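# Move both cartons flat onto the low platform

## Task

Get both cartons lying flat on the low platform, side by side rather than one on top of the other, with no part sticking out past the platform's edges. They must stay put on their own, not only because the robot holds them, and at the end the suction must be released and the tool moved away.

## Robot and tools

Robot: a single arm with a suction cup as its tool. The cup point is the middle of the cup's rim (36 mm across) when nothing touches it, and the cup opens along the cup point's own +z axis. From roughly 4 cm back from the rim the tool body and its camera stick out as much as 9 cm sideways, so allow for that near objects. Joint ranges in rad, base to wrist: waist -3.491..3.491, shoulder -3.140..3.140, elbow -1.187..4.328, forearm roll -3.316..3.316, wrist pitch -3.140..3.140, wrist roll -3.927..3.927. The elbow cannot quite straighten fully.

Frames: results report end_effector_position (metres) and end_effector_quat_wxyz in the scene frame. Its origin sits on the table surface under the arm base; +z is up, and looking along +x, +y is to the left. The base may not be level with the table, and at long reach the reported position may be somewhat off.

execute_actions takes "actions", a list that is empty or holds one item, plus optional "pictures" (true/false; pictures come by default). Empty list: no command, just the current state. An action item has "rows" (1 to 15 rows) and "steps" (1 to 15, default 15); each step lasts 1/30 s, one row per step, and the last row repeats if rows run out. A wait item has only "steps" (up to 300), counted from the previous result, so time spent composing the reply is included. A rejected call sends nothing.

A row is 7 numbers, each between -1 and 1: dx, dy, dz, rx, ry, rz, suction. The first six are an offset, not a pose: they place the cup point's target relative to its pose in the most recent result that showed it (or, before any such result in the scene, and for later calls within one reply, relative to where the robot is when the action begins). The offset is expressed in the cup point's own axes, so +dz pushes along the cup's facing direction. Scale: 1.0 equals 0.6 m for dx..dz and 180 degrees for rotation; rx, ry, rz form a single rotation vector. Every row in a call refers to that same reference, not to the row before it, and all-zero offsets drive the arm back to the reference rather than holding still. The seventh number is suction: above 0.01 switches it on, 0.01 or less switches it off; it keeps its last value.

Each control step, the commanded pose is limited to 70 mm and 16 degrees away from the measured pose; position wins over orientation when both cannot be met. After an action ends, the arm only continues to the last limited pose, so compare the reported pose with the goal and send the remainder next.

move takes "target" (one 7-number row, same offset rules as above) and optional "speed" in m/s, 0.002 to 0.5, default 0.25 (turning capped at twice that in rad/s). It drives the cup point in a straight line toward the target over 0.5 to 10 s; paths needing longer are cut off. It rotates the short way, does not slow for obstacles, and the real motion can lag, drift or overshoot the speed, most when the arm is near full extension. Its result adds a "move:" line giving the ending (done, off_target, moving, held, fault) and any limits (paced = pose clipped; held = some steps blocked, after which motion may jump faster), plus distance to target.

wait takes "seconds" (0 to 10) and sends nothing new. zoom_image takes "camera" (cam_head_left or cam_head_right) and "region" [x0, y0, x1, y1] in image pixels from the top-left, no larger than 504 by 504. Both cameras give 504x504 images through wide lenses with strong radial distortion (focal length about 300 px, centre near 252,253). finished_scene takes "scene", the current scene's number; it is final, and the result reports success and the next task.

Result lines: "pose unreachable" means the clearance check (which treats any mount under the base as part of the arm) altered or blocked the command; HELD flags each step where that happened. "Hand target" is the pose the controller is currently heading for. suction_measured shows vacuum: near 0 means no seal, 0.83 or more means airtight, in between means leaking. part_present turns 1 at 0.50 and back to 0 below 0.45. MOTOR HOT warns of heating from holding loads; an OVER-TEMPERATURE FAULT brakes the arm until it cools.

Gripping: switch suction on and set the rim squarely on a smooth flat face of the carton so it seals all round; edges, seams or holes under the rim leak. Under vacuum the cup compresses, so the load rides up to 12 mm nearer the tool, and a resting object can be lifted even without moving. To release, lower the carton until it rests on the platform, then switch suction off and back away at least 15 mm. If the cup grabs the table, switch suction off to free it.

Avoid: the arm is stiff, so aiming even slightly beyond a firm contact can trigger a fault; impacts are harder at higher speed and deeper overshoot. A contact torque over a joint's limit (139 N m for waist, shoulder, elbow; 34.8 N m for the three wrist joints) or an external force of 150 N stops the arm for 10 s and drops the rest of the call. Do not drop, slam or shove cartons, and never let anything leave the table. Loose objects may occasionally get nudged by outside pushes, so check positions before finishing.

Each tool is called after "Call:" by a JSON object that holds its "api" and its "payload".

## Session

Call:
{"api": "execute_actions", "payload": {"actions": []}}

Scene clock: 0.00 s of 5000.00 s.
end_effector_position=(+0.5002, +0.0124, +0.3948) suction_measured=0.00 part_present=0 end_effector_quat_wxyz=(-0.001, -0.013, +1.000, -0.001)
Joint positions: [ 0.265  0.134  0.191  0.002 -1.631 -0.263]
Joint velocities: [-0.     0.    -0.     0.     0.     0.001]
Hand target: +0.500, +0.012, +0.395; -0.001, -0.013, +1.000, -0.001

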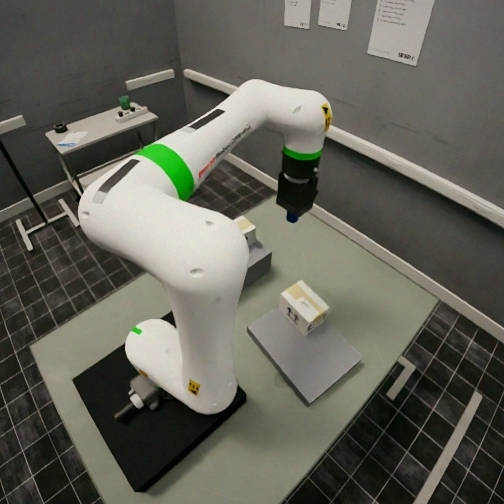

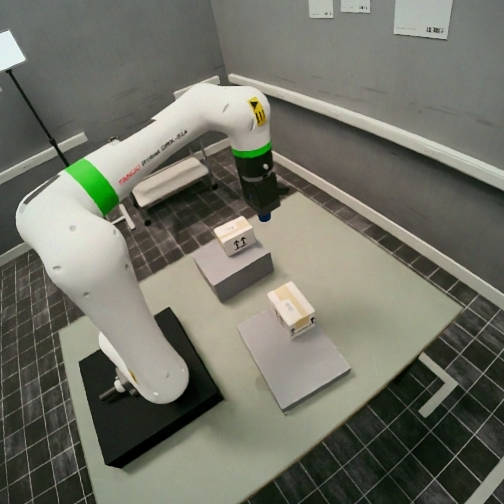

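Call:
{"api": "zoom_image", "payload": {"camera": "cam_head_right", "region": [170, 200, 370, 420]}}

Call:
{"api": "zoom_image", "payload": {"camera": "cam_head_left", "region": [200, 200, 400, 420]}}

Region (170, 200, 370, 420) of cam_head_right's 504x504 image, scaled by 2.291, with more detail than that image has; it fills the left 458 columns of this view, and the rest is white.

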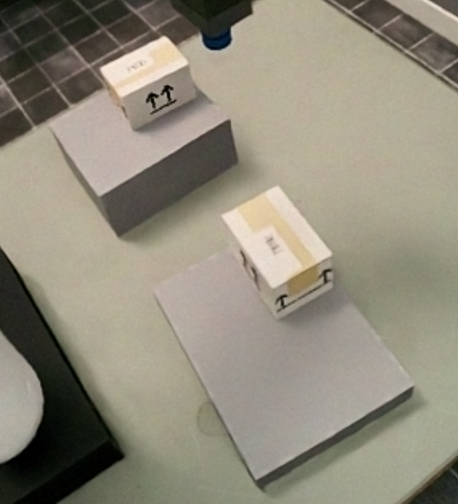

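Region (200, 200, 400, 420) of cam_head_left's 504x504 image, scaled by 2.291, with more detail than that image has; it fills the left 458 columns of this view, and the rest is white.

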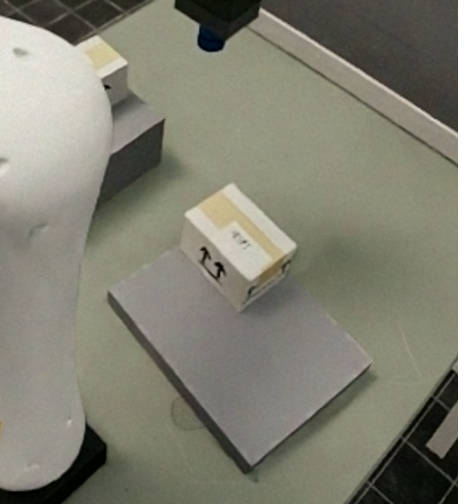

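Call:
{"api": "zoom_image", "payload": {"camera": "cam_head_right", "region": [230, 270, 360, 420]}}

Call:
{"api": "zoom_image", "payload": {"camera": "cam_head_left", "region": [240, 270, 370, 420]}}

Call:
{"api": "zoom_image", "payload": {"camera": "cam_head_right", "region": [180, 200, 290, 310]}}

Region (230, 270, 360, 420) of cam_head_right's 504x504 image, scaled by 3.360, with more detail than that image has; it fills the left 437 columns of this view, and the rest is white.

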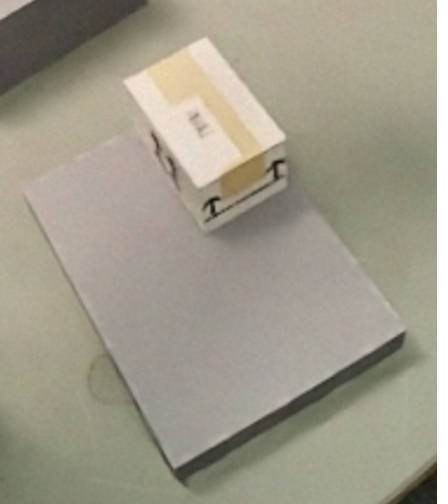

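Region (240, 270, 370, 420) of cam_head_left's 504x504 image, scaled by 3.360, with more detail than that image has; it fills the left 437 columns of this view, and the rest is white.

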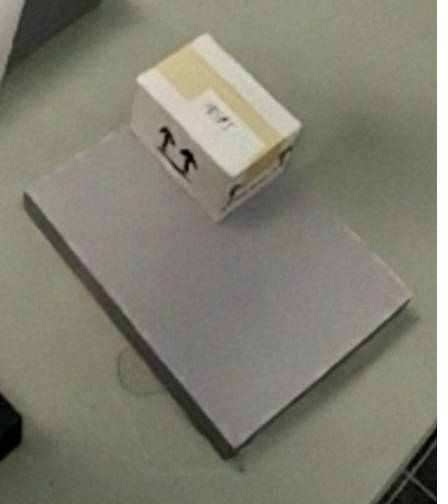

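Region (180, 200, 290, 310) of cam_head_right's 504x504 image, scaled by 4.582, with more detail than that image has.

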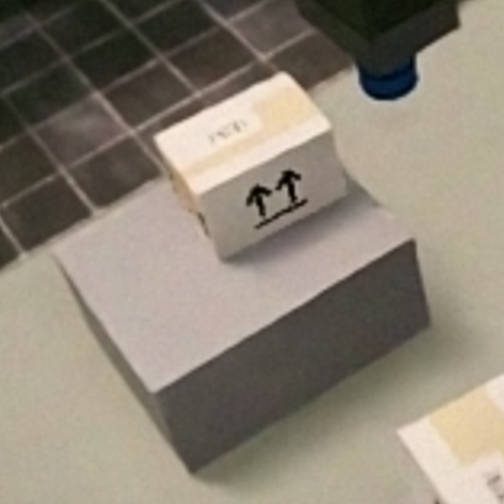

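Call:
{"api": "move", "payload": {"target": [0.087, -0.196, 0.325, 0, 0, 0, 0], "speed": 0.3}}

Call:
{"api": "zoom_image", "payload": {"camera": "cam_head_left", "region": [240, 240, 370, 370]}}

Call:
{"api": "zoom_image", "payload": {"camera": "cam_head_right", "region": [230, 240, 360, 370]}}

Scene clock: 72.97 s of 5000.00 s.
end_effector_position=(+0.4503, -0.1066, +0.2001) suction_measured=0.00 part_present=0 end_effector_quat_wxyz=(-0.002, -0.014, +1.000, -0.001)
Joint positions: [ 0.03   0.123 -0.286  0.002 -1.166 -0.027]
Joint velocities: [-0.002  0.001 -0.     0.     0.002  0.003]
Hand target: +0.450, -0.107, +0.200; -0.002, -0.014, +1.000, -0.001
Off the commanded pose: 0.001 m, 0 deg.
After step 90, 68.70 s passed at rest.
move: done

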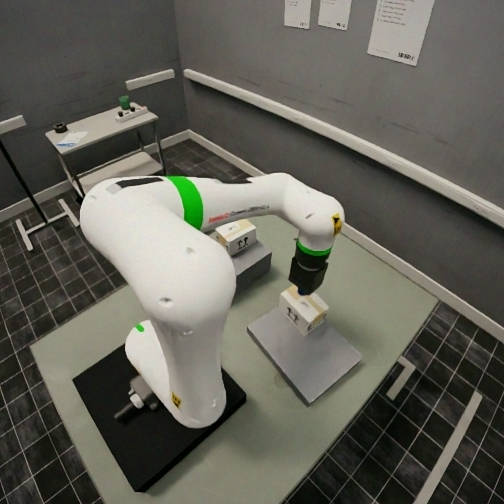

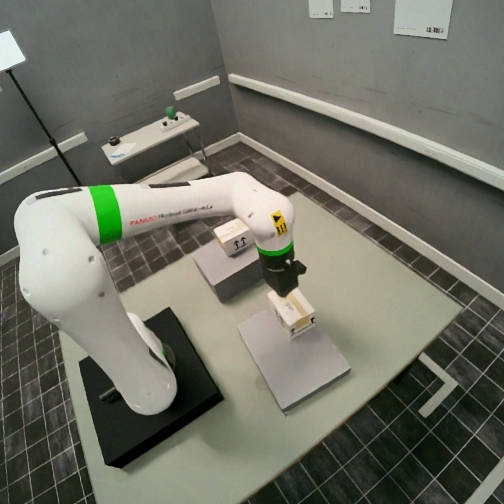

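Region (240, 240, 370, 370) of cam_head_left's 504x504 image, scaled by 3.877, with more detail than that image has.

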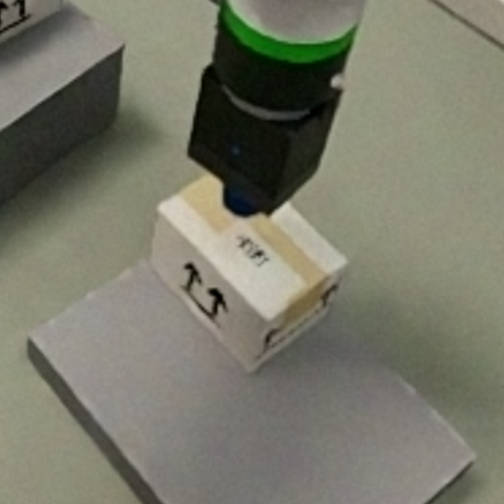

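Region (230, 240, 360, 370) of cam_head_right's 504x504 image, scaled by 3.877, with more detail than that image has.

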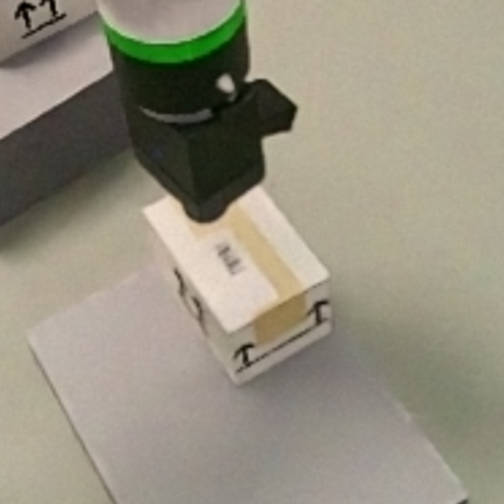

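Call:
{"api": "move", "payload": {"target": [-0.017, -0.008, 0.08, 0, 0, 0, 1], "speed": 0.08}}

Call:
{"api": "zoom_image", "payload": {"camera": "cam_head_left", "region": [240, 240, 370, 370]}}

Scene clock: 88.83 s of 5000.00 s.
end_effector_position=(+0.4605, -0.1111, +0.1521) suction_measured=0.00 part_present=0 end_effector_quat_wxyz=(-0.002, -0.014, +1.000, -0.001)
Joint positions: [ 0.019  0.204 -0.316  0.002 -1.055 -0.016]
Joint velocities: [-0.     0.002 -0.    -0.001  0.     0.001]
Hand target: +0.461, -0.111, +0.152; -0.002, -0.014, +1.000, -0.001
Off the commanded pose: 0.000 m, 0 deg.
After step 90, 11.90 s passed at rest.
move: done

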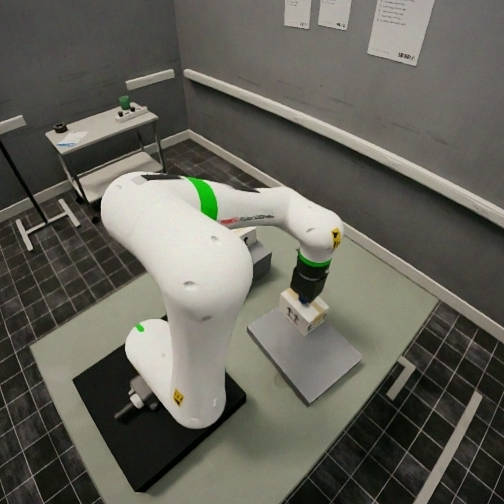

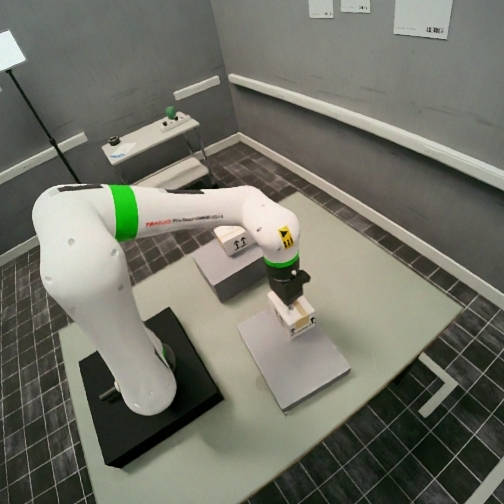

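Region (240, 240, 370, 370) of cam_head_left's 504x504 image, scaled by 3.877, with more detail than that image has.

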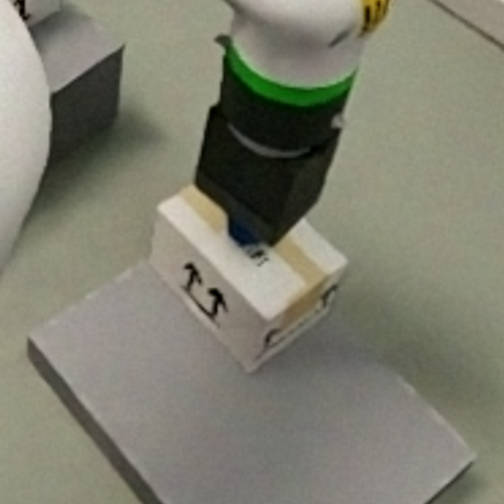

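Call:
{"api": "move", "payload": {"target": [-0.03, 0.017, 0.042, 0, 0, 0, 1], "speed": 0.05}}

Call:
{"api": "zoom_image", "payload": {"camera": "cam_head_left", "region": [240, 240, 370, 370]}}

Scene clock: 105.50 s of 5000.00 s.
end_effector_position=(+0.4783, -0.1006, +0.1273) suction_measured=1.00 part_present=1 end_effector_quat_wxyz=(-0.001, -0.014, +1.000, -0.001)
Joint positions: [ 0.04   0.27  -0.299  0.003 -1.004 -0.037]
Joint velocities: [ 0.     0.004  0.001 -0.001  0.002  0.001]
Hand target: +0.478, -0.100, +0.127; -0.002, -0.014, +1.000, -0.001
Off the commanded pose: 0.001 m, 0 deg.
After step 90, 12.70 s passed at rest.
move: done

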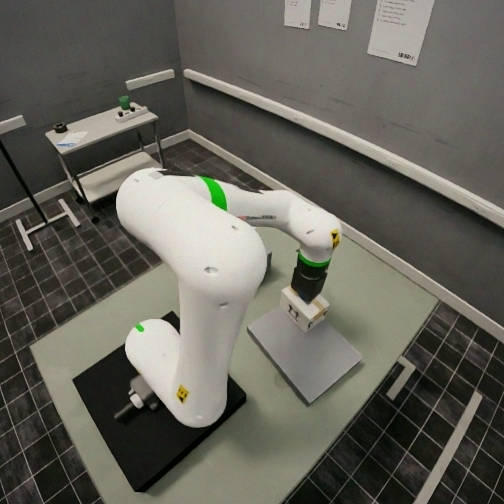

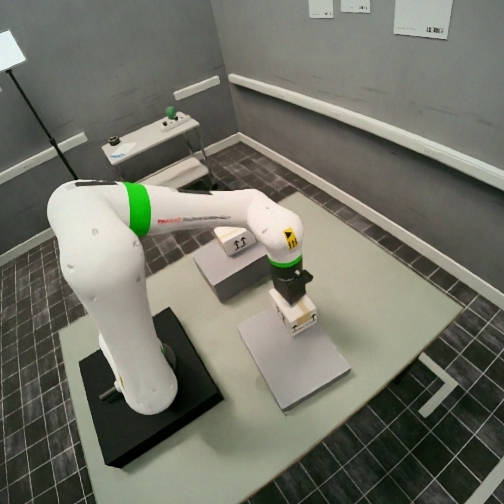

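Region (240, 240, 370, 370) of cam_head_left's 504x504 image, scaled by 3.877, with more detail than that image has.

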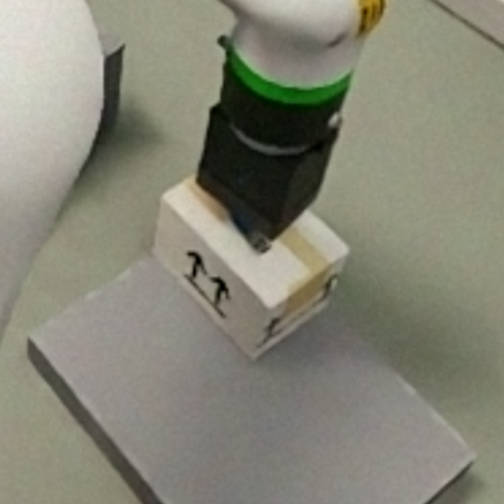

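Call:
{"api": "move", "payload": {"target": [0, 0, -0.03, 0, 0, 0, 1], "speed": 0.06}}

Call:
{"api": "move", "payload": {"target": [0.10, -0.07, 0, 0, 0, 0, 1], "speed": 0.1}}

Call:
{"api": "move", "payload": {"target": [0, 0, 0.025, 0, 0, 0, 1], "speed": 0.02}}

Call:
{"api": "zoom_image", "payload": {"camera": "cam_head_left", "region": [240, 270, 370, 420]}}

Call:
{"api": "zoom_image", "payload": {"camera": "cam_head_right", "region": [230, 270, 360, 420]}}

Scene clock: 122.10 s of 5000.00 s.
end_effector_position=(+0.4784, -0.1006, +0.1452) suction_measured=1.00 part_present=1 end_effector_quat_wxyz=(-0.001, -0.014, +1.000, -0.001)
Joint positions: [ 0.04   0.247 -0.281  0.003 -1.046 -0.037]
Joint velocities: [-0.    -0.001  0.    -0.    -0.002 -0.001]
Hand target: +0.478, -0.101, +0.145; -0.001, -0.014, +1.000, -0.001
Off the commanded pose: 0.000 m, 0 deg.
After step 90, 12.83 s passed at rest.
move: done

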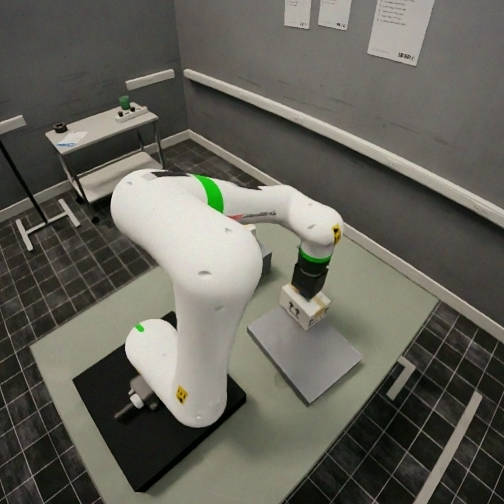

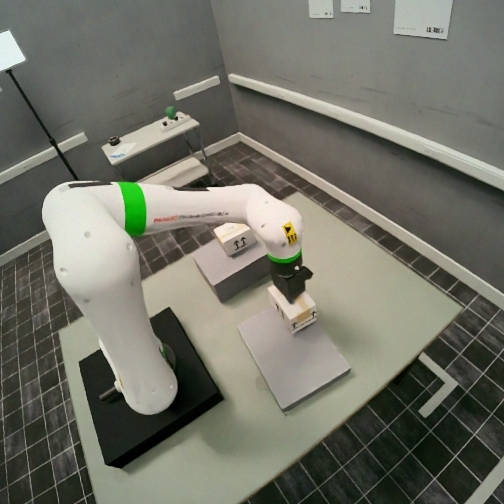

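Scene clock: 123.20 s of 5000.00 s.
end_effector_position=(+0.4195, -0.1441, +0.1454) suction_measured=1.00 part_present=1 end_effector_quat_wxyz=(-0.001, -0.014, +1.000, -0.001)
Joint positions: [-0.055  0.141 -0.408  0.003 -1.024  0.058]
Joint velocities: [-0.001 -0.001 -0.    -0.     0.     0.002]
Hand target: +0.419, -0.144, +0.145; -0.001, -0.014, +1.000, -0.001
Off the commanded pose: 0.000 m, 0 deg.
move: done

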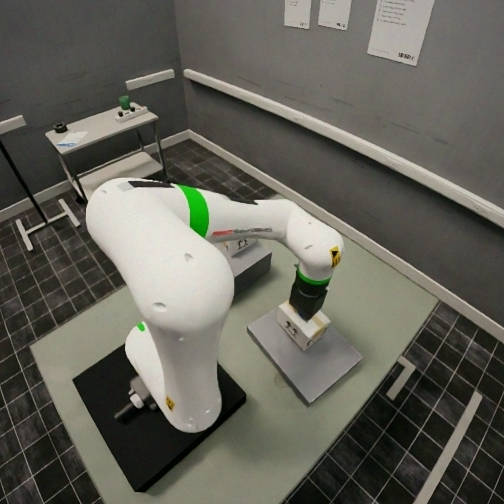

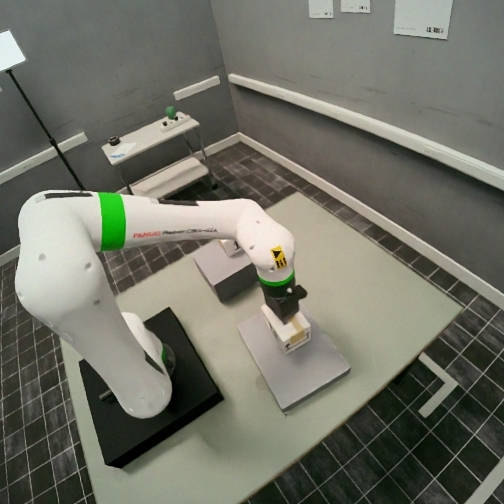

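Scene clock: 124.20 s of 5000.00 s.
end_effector_position=(+0.4195, -0.1441, +0.1304) suction_measured=1.00 part_present=1 end_effector_quat_wxyz=(-0.001, -0.014, +1.000, -0.001)
Joint positions: [-0.056  0.163 -0.424  0.003 -0.987  0.058]
Joint velocities: [ 0.001  0.001 -0.001 -0.001  0.002 -0.001]
Hand target: +0.419, -0.144, +0.130; -0.001, -0.014, +1.000, -0.001
Off the commanded pose: 0.000 m, 0 deg.
move: done

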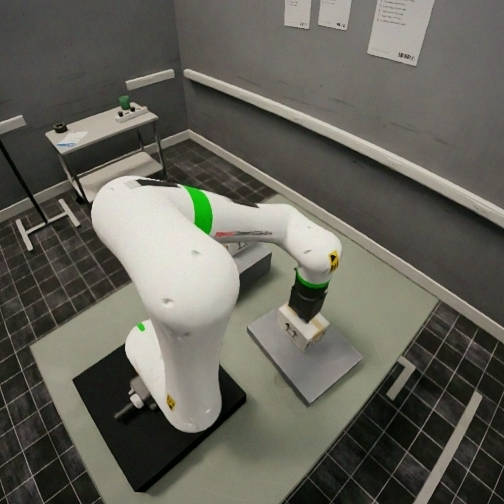

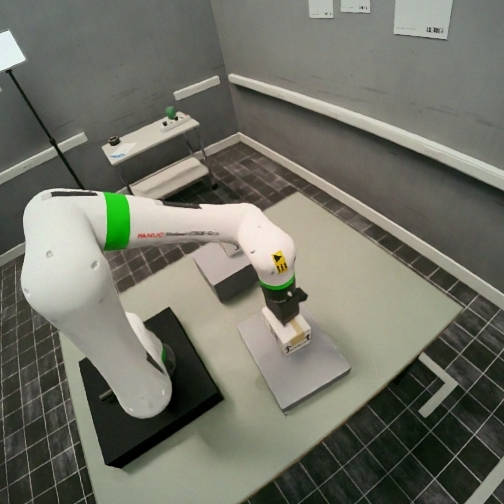

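Region (240, 270, 370, 420) of cam_head_left's 504x504 image, scaled by 3.360, with more detail than that image has; it fills the left 437 columns of this view, and the rest is white.

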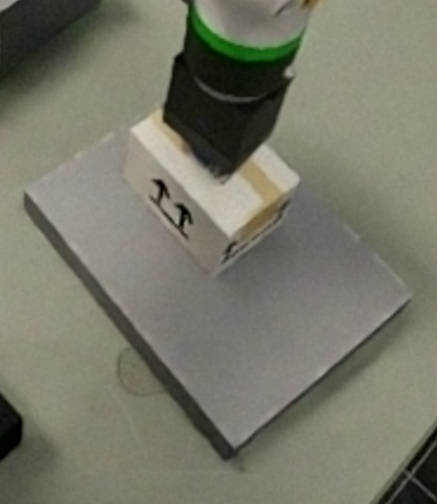

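Region (230, 270, 360, 420) of cam_head_right's 504x504 image, scaled by 3.360, with more detail than that image has; it fills the left 437 columns of this view, and the rest is white.

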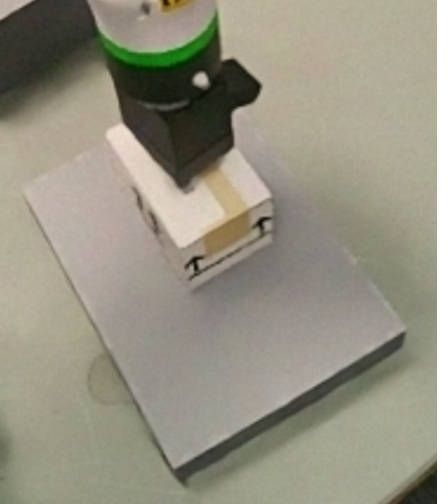

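Call:
{"api": "execute_actions", "payload": {"actions": [{"rows": [[0, 0, 0, 0, 0, 0, 0]], "steps": 10}], "pictures": false}}

Call:
{"api": "move", "payload": {"target": [0, 0, -0.2, 0, 0, 0, 0], "speed": 0.2}}

Call:
{"api": "move", "payload": {"target": [-0.10, 0.62, -0.03, 0, 0, 0, 0], "speed": 0.35}}

Call:
{"api": "zoom_image", "payload": {"camera": "cam_head_right", "region": [180, 180, 300, 300]}}

Call:
{"api": "zoom_image", "payload": {"camera": "cam_head_left", "region": [180, 180, 300, 300]}}

Scene clock: 165.47 s of 5000.00 s.
end_effector_position=(+0.4195, -0.1441, +0.1304) suction_measured=0.00 part_present=0 end_effector_quat_wxyz=(-0.001, -0.014, +1.000, -0.001)
Joint positions: [-0.056  0.163 -0.424  0.003 -0.987  0.058]
Joint velocities: [-0.001  0.001 -0.    -0.     0.    -0.001]
Hand target: +0.419, -0.144, +0.130; -0.001, -0.014, +1.000, -0.001
Off the commanded pose: 0.000 m, 0 deg.
Steps of this call (steps 1 to 90: nothing new was sent; then 37.93 s passed at rest; steps 91 to 100: all 10 steps of this action). Readings (end_effector_position | what the end effector reports):
91: (+0.4195, -0.1441, +0.1304) | suction_measured=0.74 part_present=1
92: (+0.4195, -0.1441, +0.1304) | suction_measured=0.16 part_present=0
94: (+0.4195, -0.1441, +0.1304) | suction_measured=0.00 part_present=0
98: (+0.4195, -0.1441, +0.1304) | suction_measured=0.00 part_present=0
100: the state above

Scene clock: 166.73 s of 5000.00 s.
end_effector_position=(+0.4198, -0.1441, +0.2503) suction_measured=0.00 part_present=0 end_effector_quat_wxyz=(-0.001, -0.014, +1.000, -0.001)
Joint positions: [-0.055  0.032 -0.26   0.003 -1.282  0.058]
Joint velocities: [-0.001 -0.     0.002 -0.001 -0.003  0.   ]
Hand target: +0.420, -0.144, +0.250; -0.001, -0.014, +1.000, -0.001
Off the commanded pose: 0.000 m, 0 deg.
move: done

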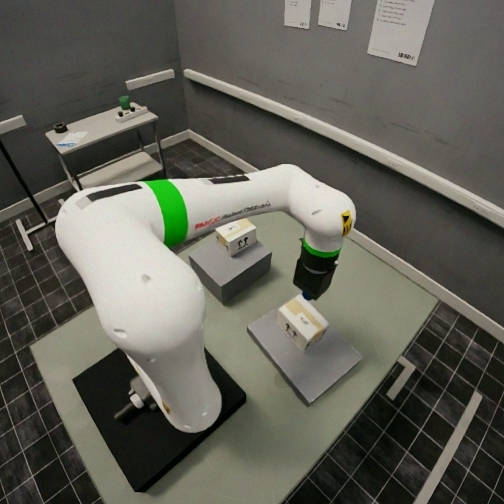

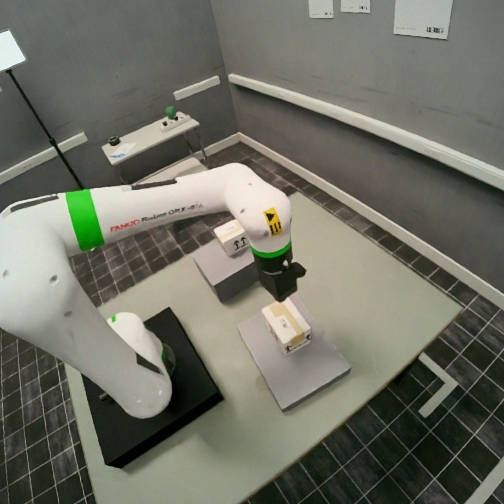

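Scene clock: 168.33 s of 5000.00 s.
end_effector_position=(+0.4704, +0.2293, +0.2678) suction_measured=0.00 part_present=0 end_effector_quat_wxyz=(-0.000, -0.014, +1.000, -0.002)
Joint positions: [ 0.682  0.218 -0.009  0.003 -1.348 -0.68 ]
Joint velocities: [-0.     0.003  0.003  0.001 -0.001 -0.001]
Hand target: +0.470, +0.229, +0.268; -0.000, -0.014, +1.000, -0.002
Off the commanded pose: 0.001 m, 0 deg.
move: done

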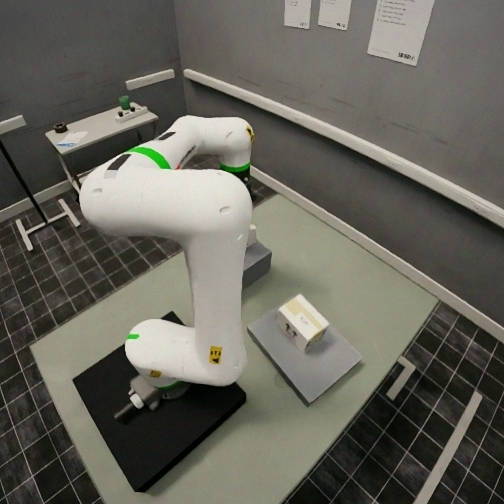

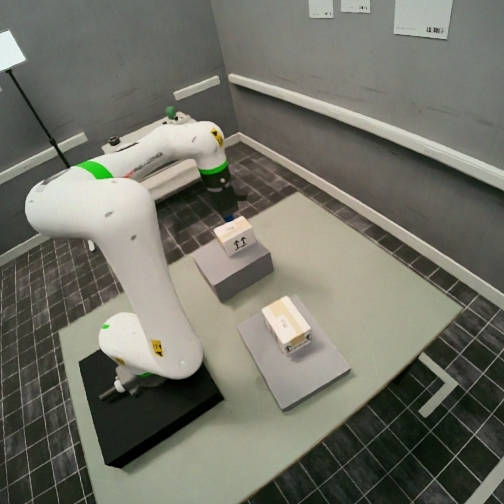

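Region (180, 180, 300, 300) of cam_head_right's 504x504 image, scaled by 4.200, with more detail than that image has.

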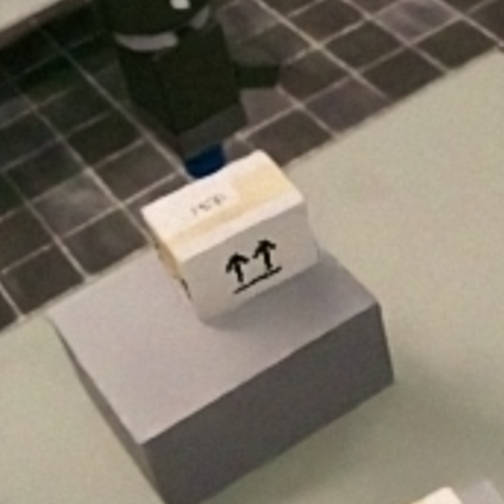

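Region (180, 180, 300, 300) of cam_head_left's 504x504 image, scaled by 4.200, with more detail than that image has.

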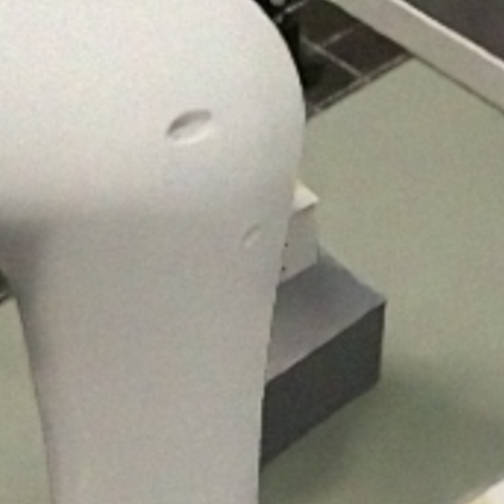

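Call:
{"api": "move", "payload": {"target": [0, 0, 0.055, 0, 0, 0, 1], "speed": 0.05}}

Call:
{"api": "zoom_image", "payload": {"camera": "cam_head_right", "region": [180, 180, 300, 300]}}

Scene clock: 199.77 s of 5000.00 s.
end_effector_position=(+0.4703, +0.2292, +0.2348) suction_measured=0.00 part_present=0 end_effector_quat_wxyz=(-0.000, -0.014, +1.000, -0.002)
Joint positions: [ 0.682  0.239 -0.063  0.003 -1.273 -0.68 ]
Joint velocities: [ 0.     0.    -0.001 -0.001  0.002  0.001]
Hand target: +0.470, +0.229, +0.235; -0.000, -0.014, +1.000, -0.002
Off the commanded pose: 0.000 m, 0 deg.
After step 90, 27.47 s passed at rest.
move: done

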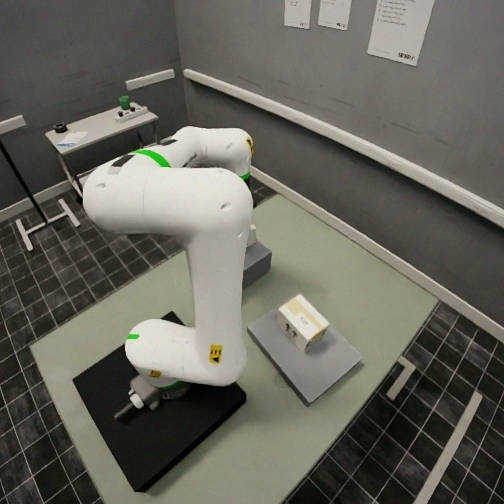

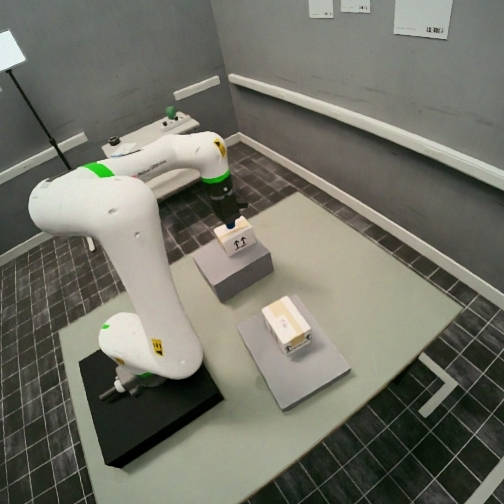

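Region (180, 180, 300, 300) of cam_head_right's 504x504 image, scaled by 4.200, with more detail than that image has.

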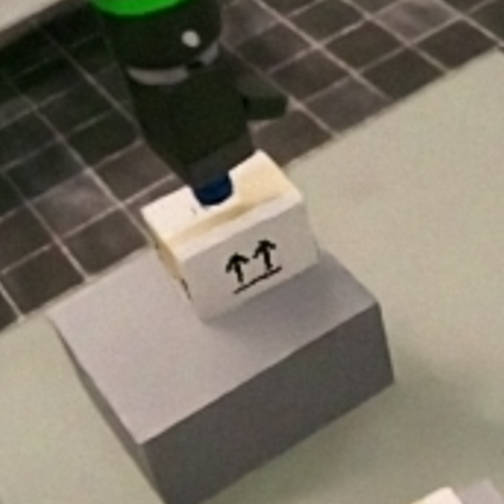

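Call:
{"api": "move", "payload": {"target": [-0.008, 0, 0.013, 0, 0, 0, 1], "speed": 0.02}}

Call:
{"api": "move", "payload": {"target": [-0.003, 0.012, 0.013, 0, 0, 0, 1], "speed": 0.02}}

Scene clock: 214.77 s of 5000.00 s.
end_effector_position=(+0.4751, +0.2293, +0.2271) suction_measured=0.00 part_present=0 end_effector_quat_wxyz=(-0.000, -0.014, +1.000, -0.002)
Joint positions: [ 0.677  0.255 -0.062  0.003 -1.258 -0.674]
Joint velocities: [ 0.     0.002  0.    -0.     0.002 -0.001]
Hand target: +0.475, +0.229, +0.227; -0.000, -0.014, +1.000, -0.002
Off the commanded pose: 0.000 m, 0 deg.
After step 90, 11.30 s passed at rest.
move: done

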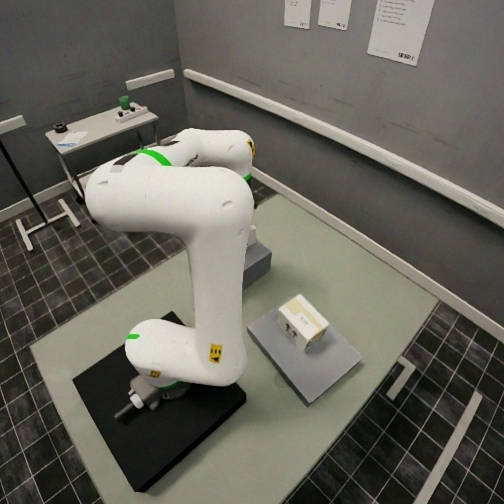

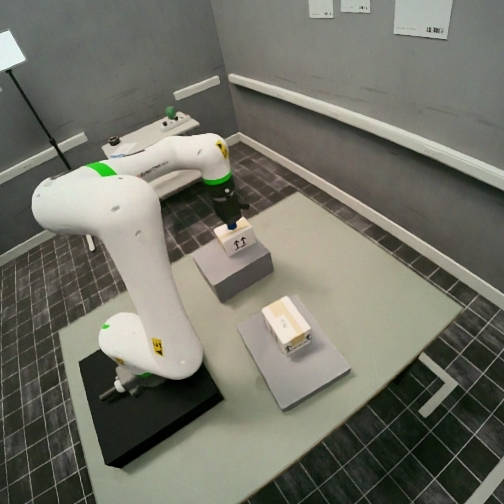

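Scene clock: 215.57 s of 5000.00 s.
end_effector_position=(+0.4767, +0.2365, +0.2193) suction_measured=0.00 part_present=0 end_effector_quat_wxyz=(-0.000, -0.014, +1.000, -0.002)
Joint positions: [ 0.685  0.272 -0.059  0.003 -1.243 -0.683]
Joint velocities: [-0.     0.     0.001 -0.001  0.002 -0.001]
Hand target: +0.477, +0.237, +0.219; -0.000, -0.014, +1.000, -0.002
Off the commanded pose: 0.000 m, 0 deg.
move: done

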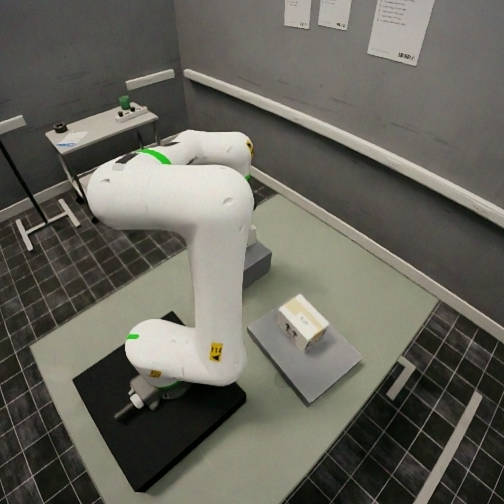

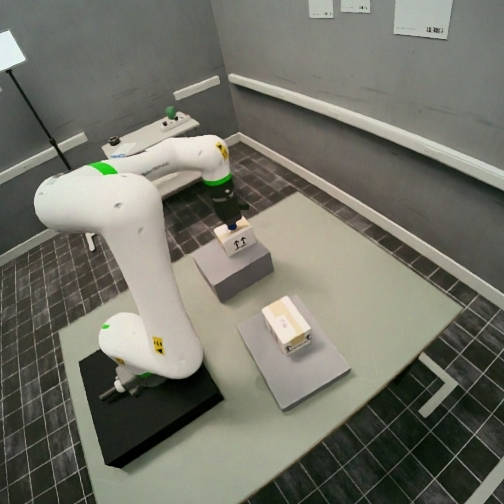

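Call:
{"api": "move", "payload": {"target": [-0.003, 0.012, 0.013, 0, 0, 0, 1], "speed": 0.02}}

Call:
{"api": "zoom_image", "payload": {"camera": "cam_head_right", "region": [180, 180, 300, 300]}}

Scene clock: 220.30 s of 5000.00 s.
end_effector_position=(+0.4783, +0.2437, +0.2115) suction_measured=0.00 part_present=0 end_effector_quat_wxyz=(-0.000, -0.014, +1.000, -0.002)
Joint positions: [ 0.694  0.289 -0.056  0.003 -1.229 -0.691]
Joint velocities: [ 0.     0.001  0.    -0.001 -0.    -0.002]
Hand target: +0.478, +0.244, +0.211; -0.000, -0.014, +1.000, -0.002
Off the commanded pose: 0.000 m, 0 deg.
After step 90, 0.93 s passed at rest.
move: done

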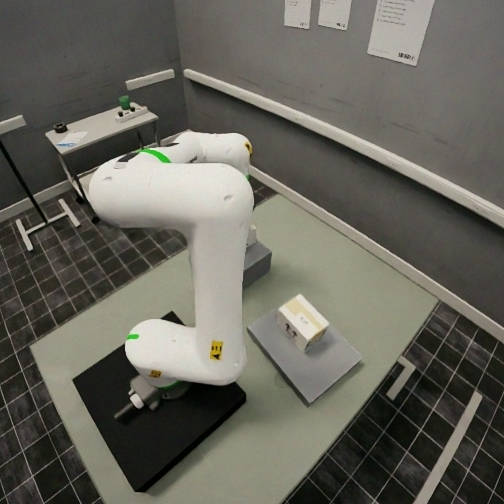

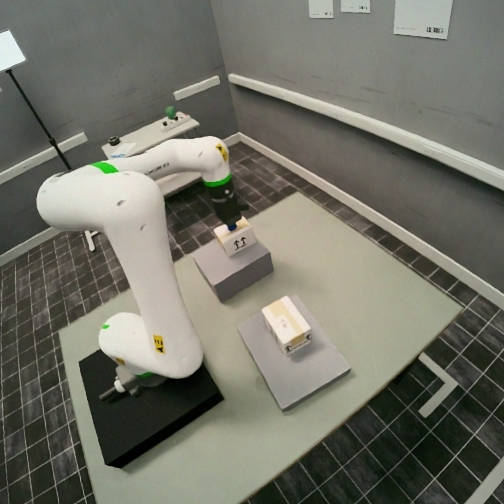

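Region (180, 180, 300, 300) of cam_head_right's 504x504 image, scaled by 4.200, with more detail than that image has.

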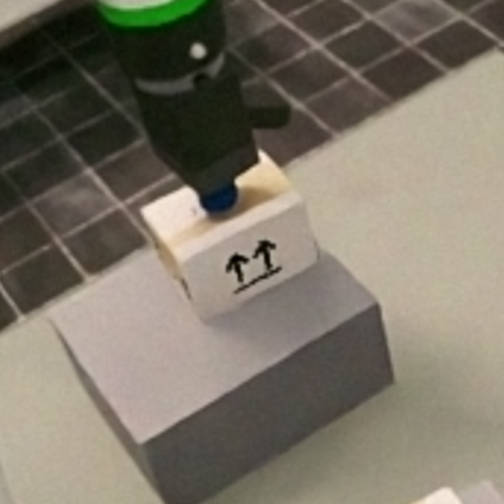

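Call:
{"api": "move", "payload": {"target": [-0.003, 0.012, 0.013, 0, 0, 0, 1], "speed": 0.02}}

Scene clock: 225.40 s of 5000.00 s.
end_effector_position=(+0.4799, +0.2509, +0.2037) suction_measured=0.00 part_present=0 end_effector_quat_wxyz=(-0.000, -0.014, +1.000, -0.002)
Joint positions: [ 0.702  0.307 -0.052  0.003 -1.215 -0.7  ]
Joint velocities: [0.001 0.001 0.001 0.    0.001 0.   ]
Hand target: +0.480, +0.251, +0.204; -0.000, -0.014, +1.000, -0.002
Off the commanded pose: 0.000 m, 0 deg.
After step 90, 1.30 s passed at rest.
move: done

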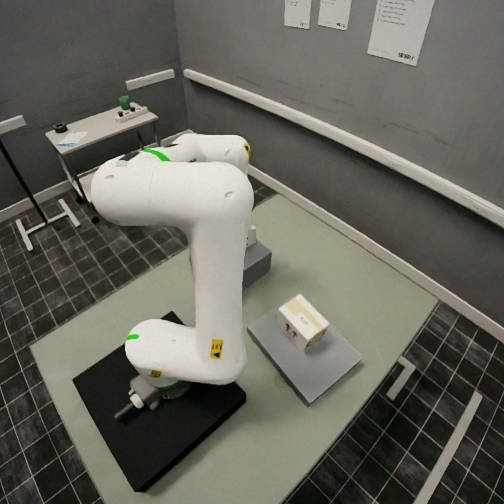

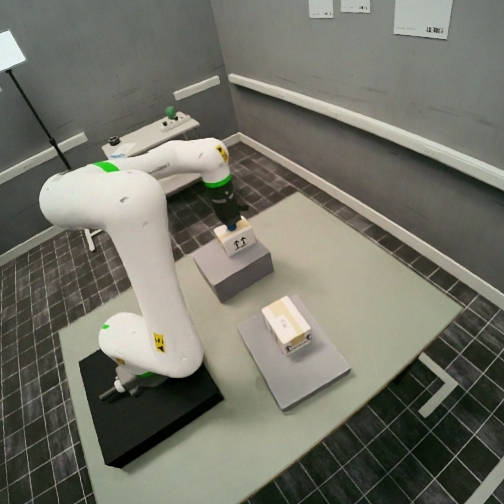

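Call:
{"api": "move", "payload": {"target": [-0.003, 0.012, 0.012, 0, 0, 0, 1], "speed": 0.02}}

Call:
{"api": "zoom_image", "payload": {"camera": "cam_head_right", "region": [180, 180, 300, 300]}}

Scene clock: 233.57 s of 5000.00 s.
end_effector_position=(+0.4815, +0.2581, +0.1965) suction_measured=1.00 part_present=1 end_effector_quat_wxyz=(-0.000, -0.014, +1.000, -0.002)
Joint positions: [ 0.71   0.324 -0.047  0.003 -1.203 -0.708]
Joint velocities: [ 0.001  0.001  0.    -0.     0.002  0.001]
Hand target: +0.481, +0.258, +0.196; -0.000, -0.014, +1.000, -0.002
Off the commanded pose: 0.000 m, 0 deg.
After step 90, 4.40 s passed at rest.
move: done

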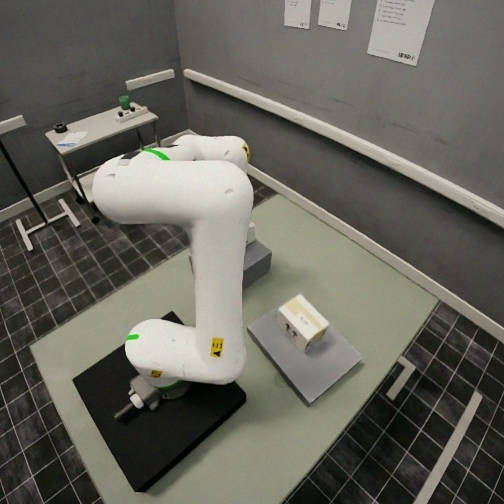

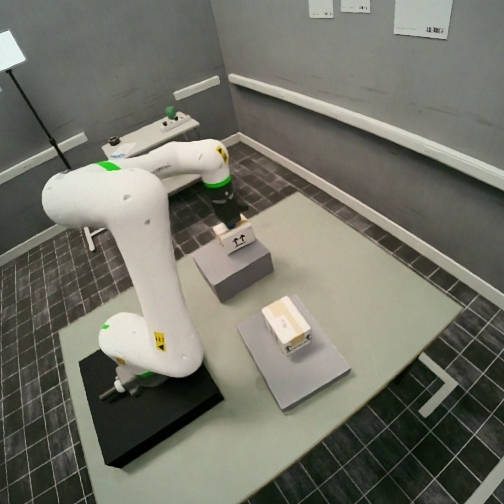

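Region (180, 180, 300, 300) of cam_head_right's 504x504 image, scaled by 4.200, with more detail than that image has.

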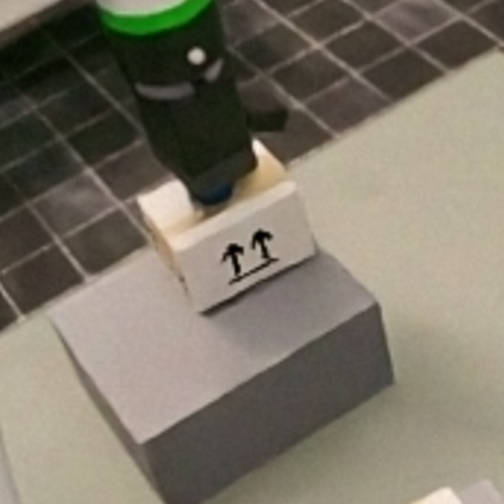

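Call:
{"api": "move", "payload": {"target": [0, 0, -0.11, 0, 0, 0, 1], "speed": 0.15}}

Call:
{"api": "move", "payload": {"target": [0.145, -0.91, 0, 0, 0, 0, 1], "speed": 0.35}}

Call:
{"api": "move", "payload": {"target": [0, 0, 0.15, 0, 0, 0, 1], "speed": 0.12}}

Call:
{"api": "zoom_image", "payload": {"camera": "cam_head_left", "region": [240, 270, 390, 420]}}

Call:
{"api": "zoom_image", "payload": {"camera": "cam_head_right", "region": [230, 270, 380, 420]}}

Scene clock: 262.20 s of 5000.00 s.
end_effector_position=(+0.4816, +0.2583, +0.2625) suction_measured=1.00 part_present=1 end_effector_quat_wxyz=(-0.000, -0.014, +1.000, -0.002)
Joint positions: [ 0.71   0.278  0.053  0.003 -1.349 -0.708]
Joint velocities: [ 0.001 -0.001  0.001 -0.002 -0.001  0.001]
Hand target: +0.482, +0.258, +0.263; -0.000, -0.014, +1.000, -0.002
Off the commanded pose: 0.000 m, 0 deg.
After step 90, 24.77 s passed at rest.
move: done

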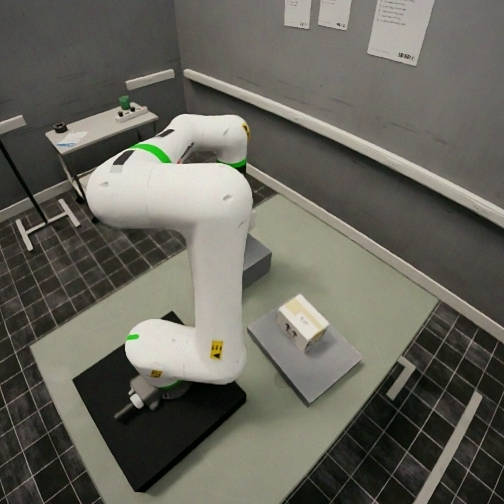

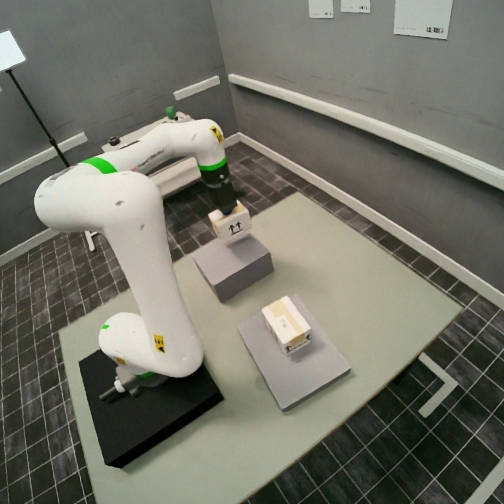

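Scene clock: 264.33 s of 5000.00 s.
end_effector_position=(+0.4083, -0.2897, +0.2631) suction_measured=1.00 part_present=1 end_effector_quat_wxyz=(-0.001, -0.014, +1.000, -0.001)
Joint positions: [-0.376  0.164 -0.084  0.003 -1.325  0.379]
Joint velocities: [-0.002  0.004  0.004 -0.001 -0.002  0.003]
Hand target: +0.408, -0.290, +0.263; -0.002, -0.014, +1.000, -0.001
Off the commanded pose: 0.002 m, 0 deg.
move: done; limits=paced

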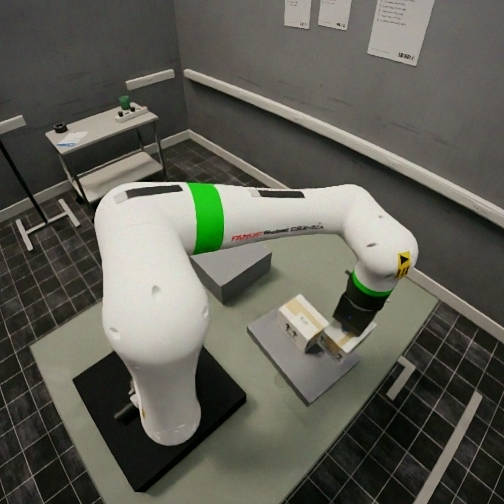

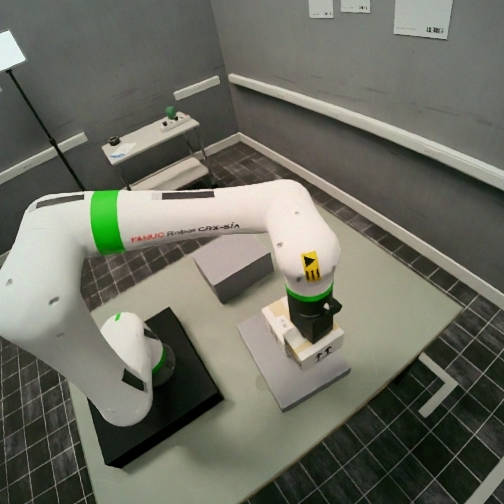

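Scene clock: 265.47 s of 5000.00 s.
end_effector_position=(+0.4081, -0.2896, +0.1732) suction_measured=1.00 part_present=1 end_effector_quat_wxyz=(-0.001, -0.014, +1.000, -0.001)
Joint positions: [-0.377  0.24  -0.216  0.003 -1.118  0.379]
Joint velocities: [-0.     0.001 -0.     0.002  0.001  0.002]
Hand target: +0.408, -0.290, +0.173; -0.001, -0.014, +1.000, -0.001
Off the commanded pose: 0.000 m, 0 deg.
move: done

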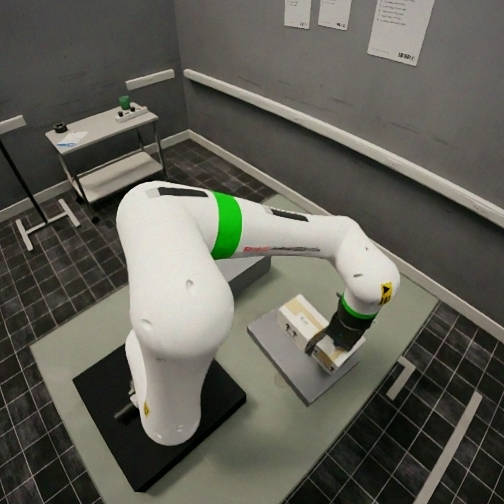

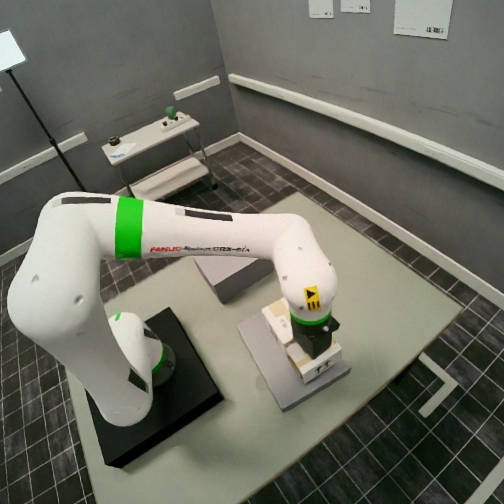

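Region (240, 270, 390, 420) of cam_head_left's 504x504 image, scaled by 3.360, with more detail than that image has.

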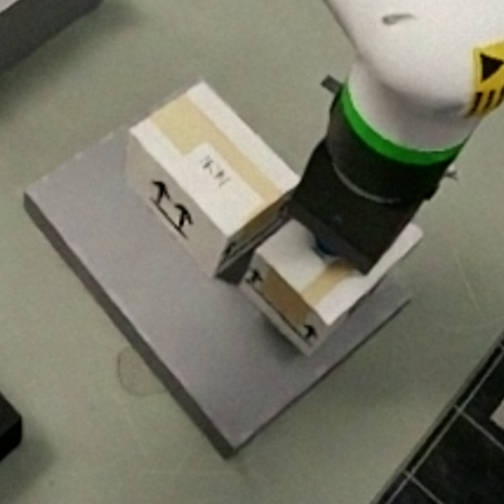

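Region (230, 270, 380, 420) of cam_head_right's 504x504 image, scaled by 3.360, with more detail than that image has.

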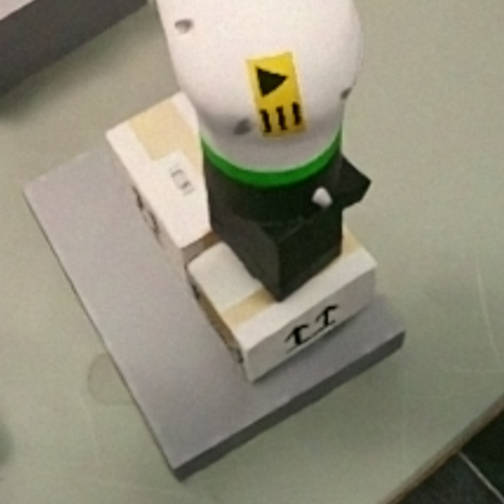

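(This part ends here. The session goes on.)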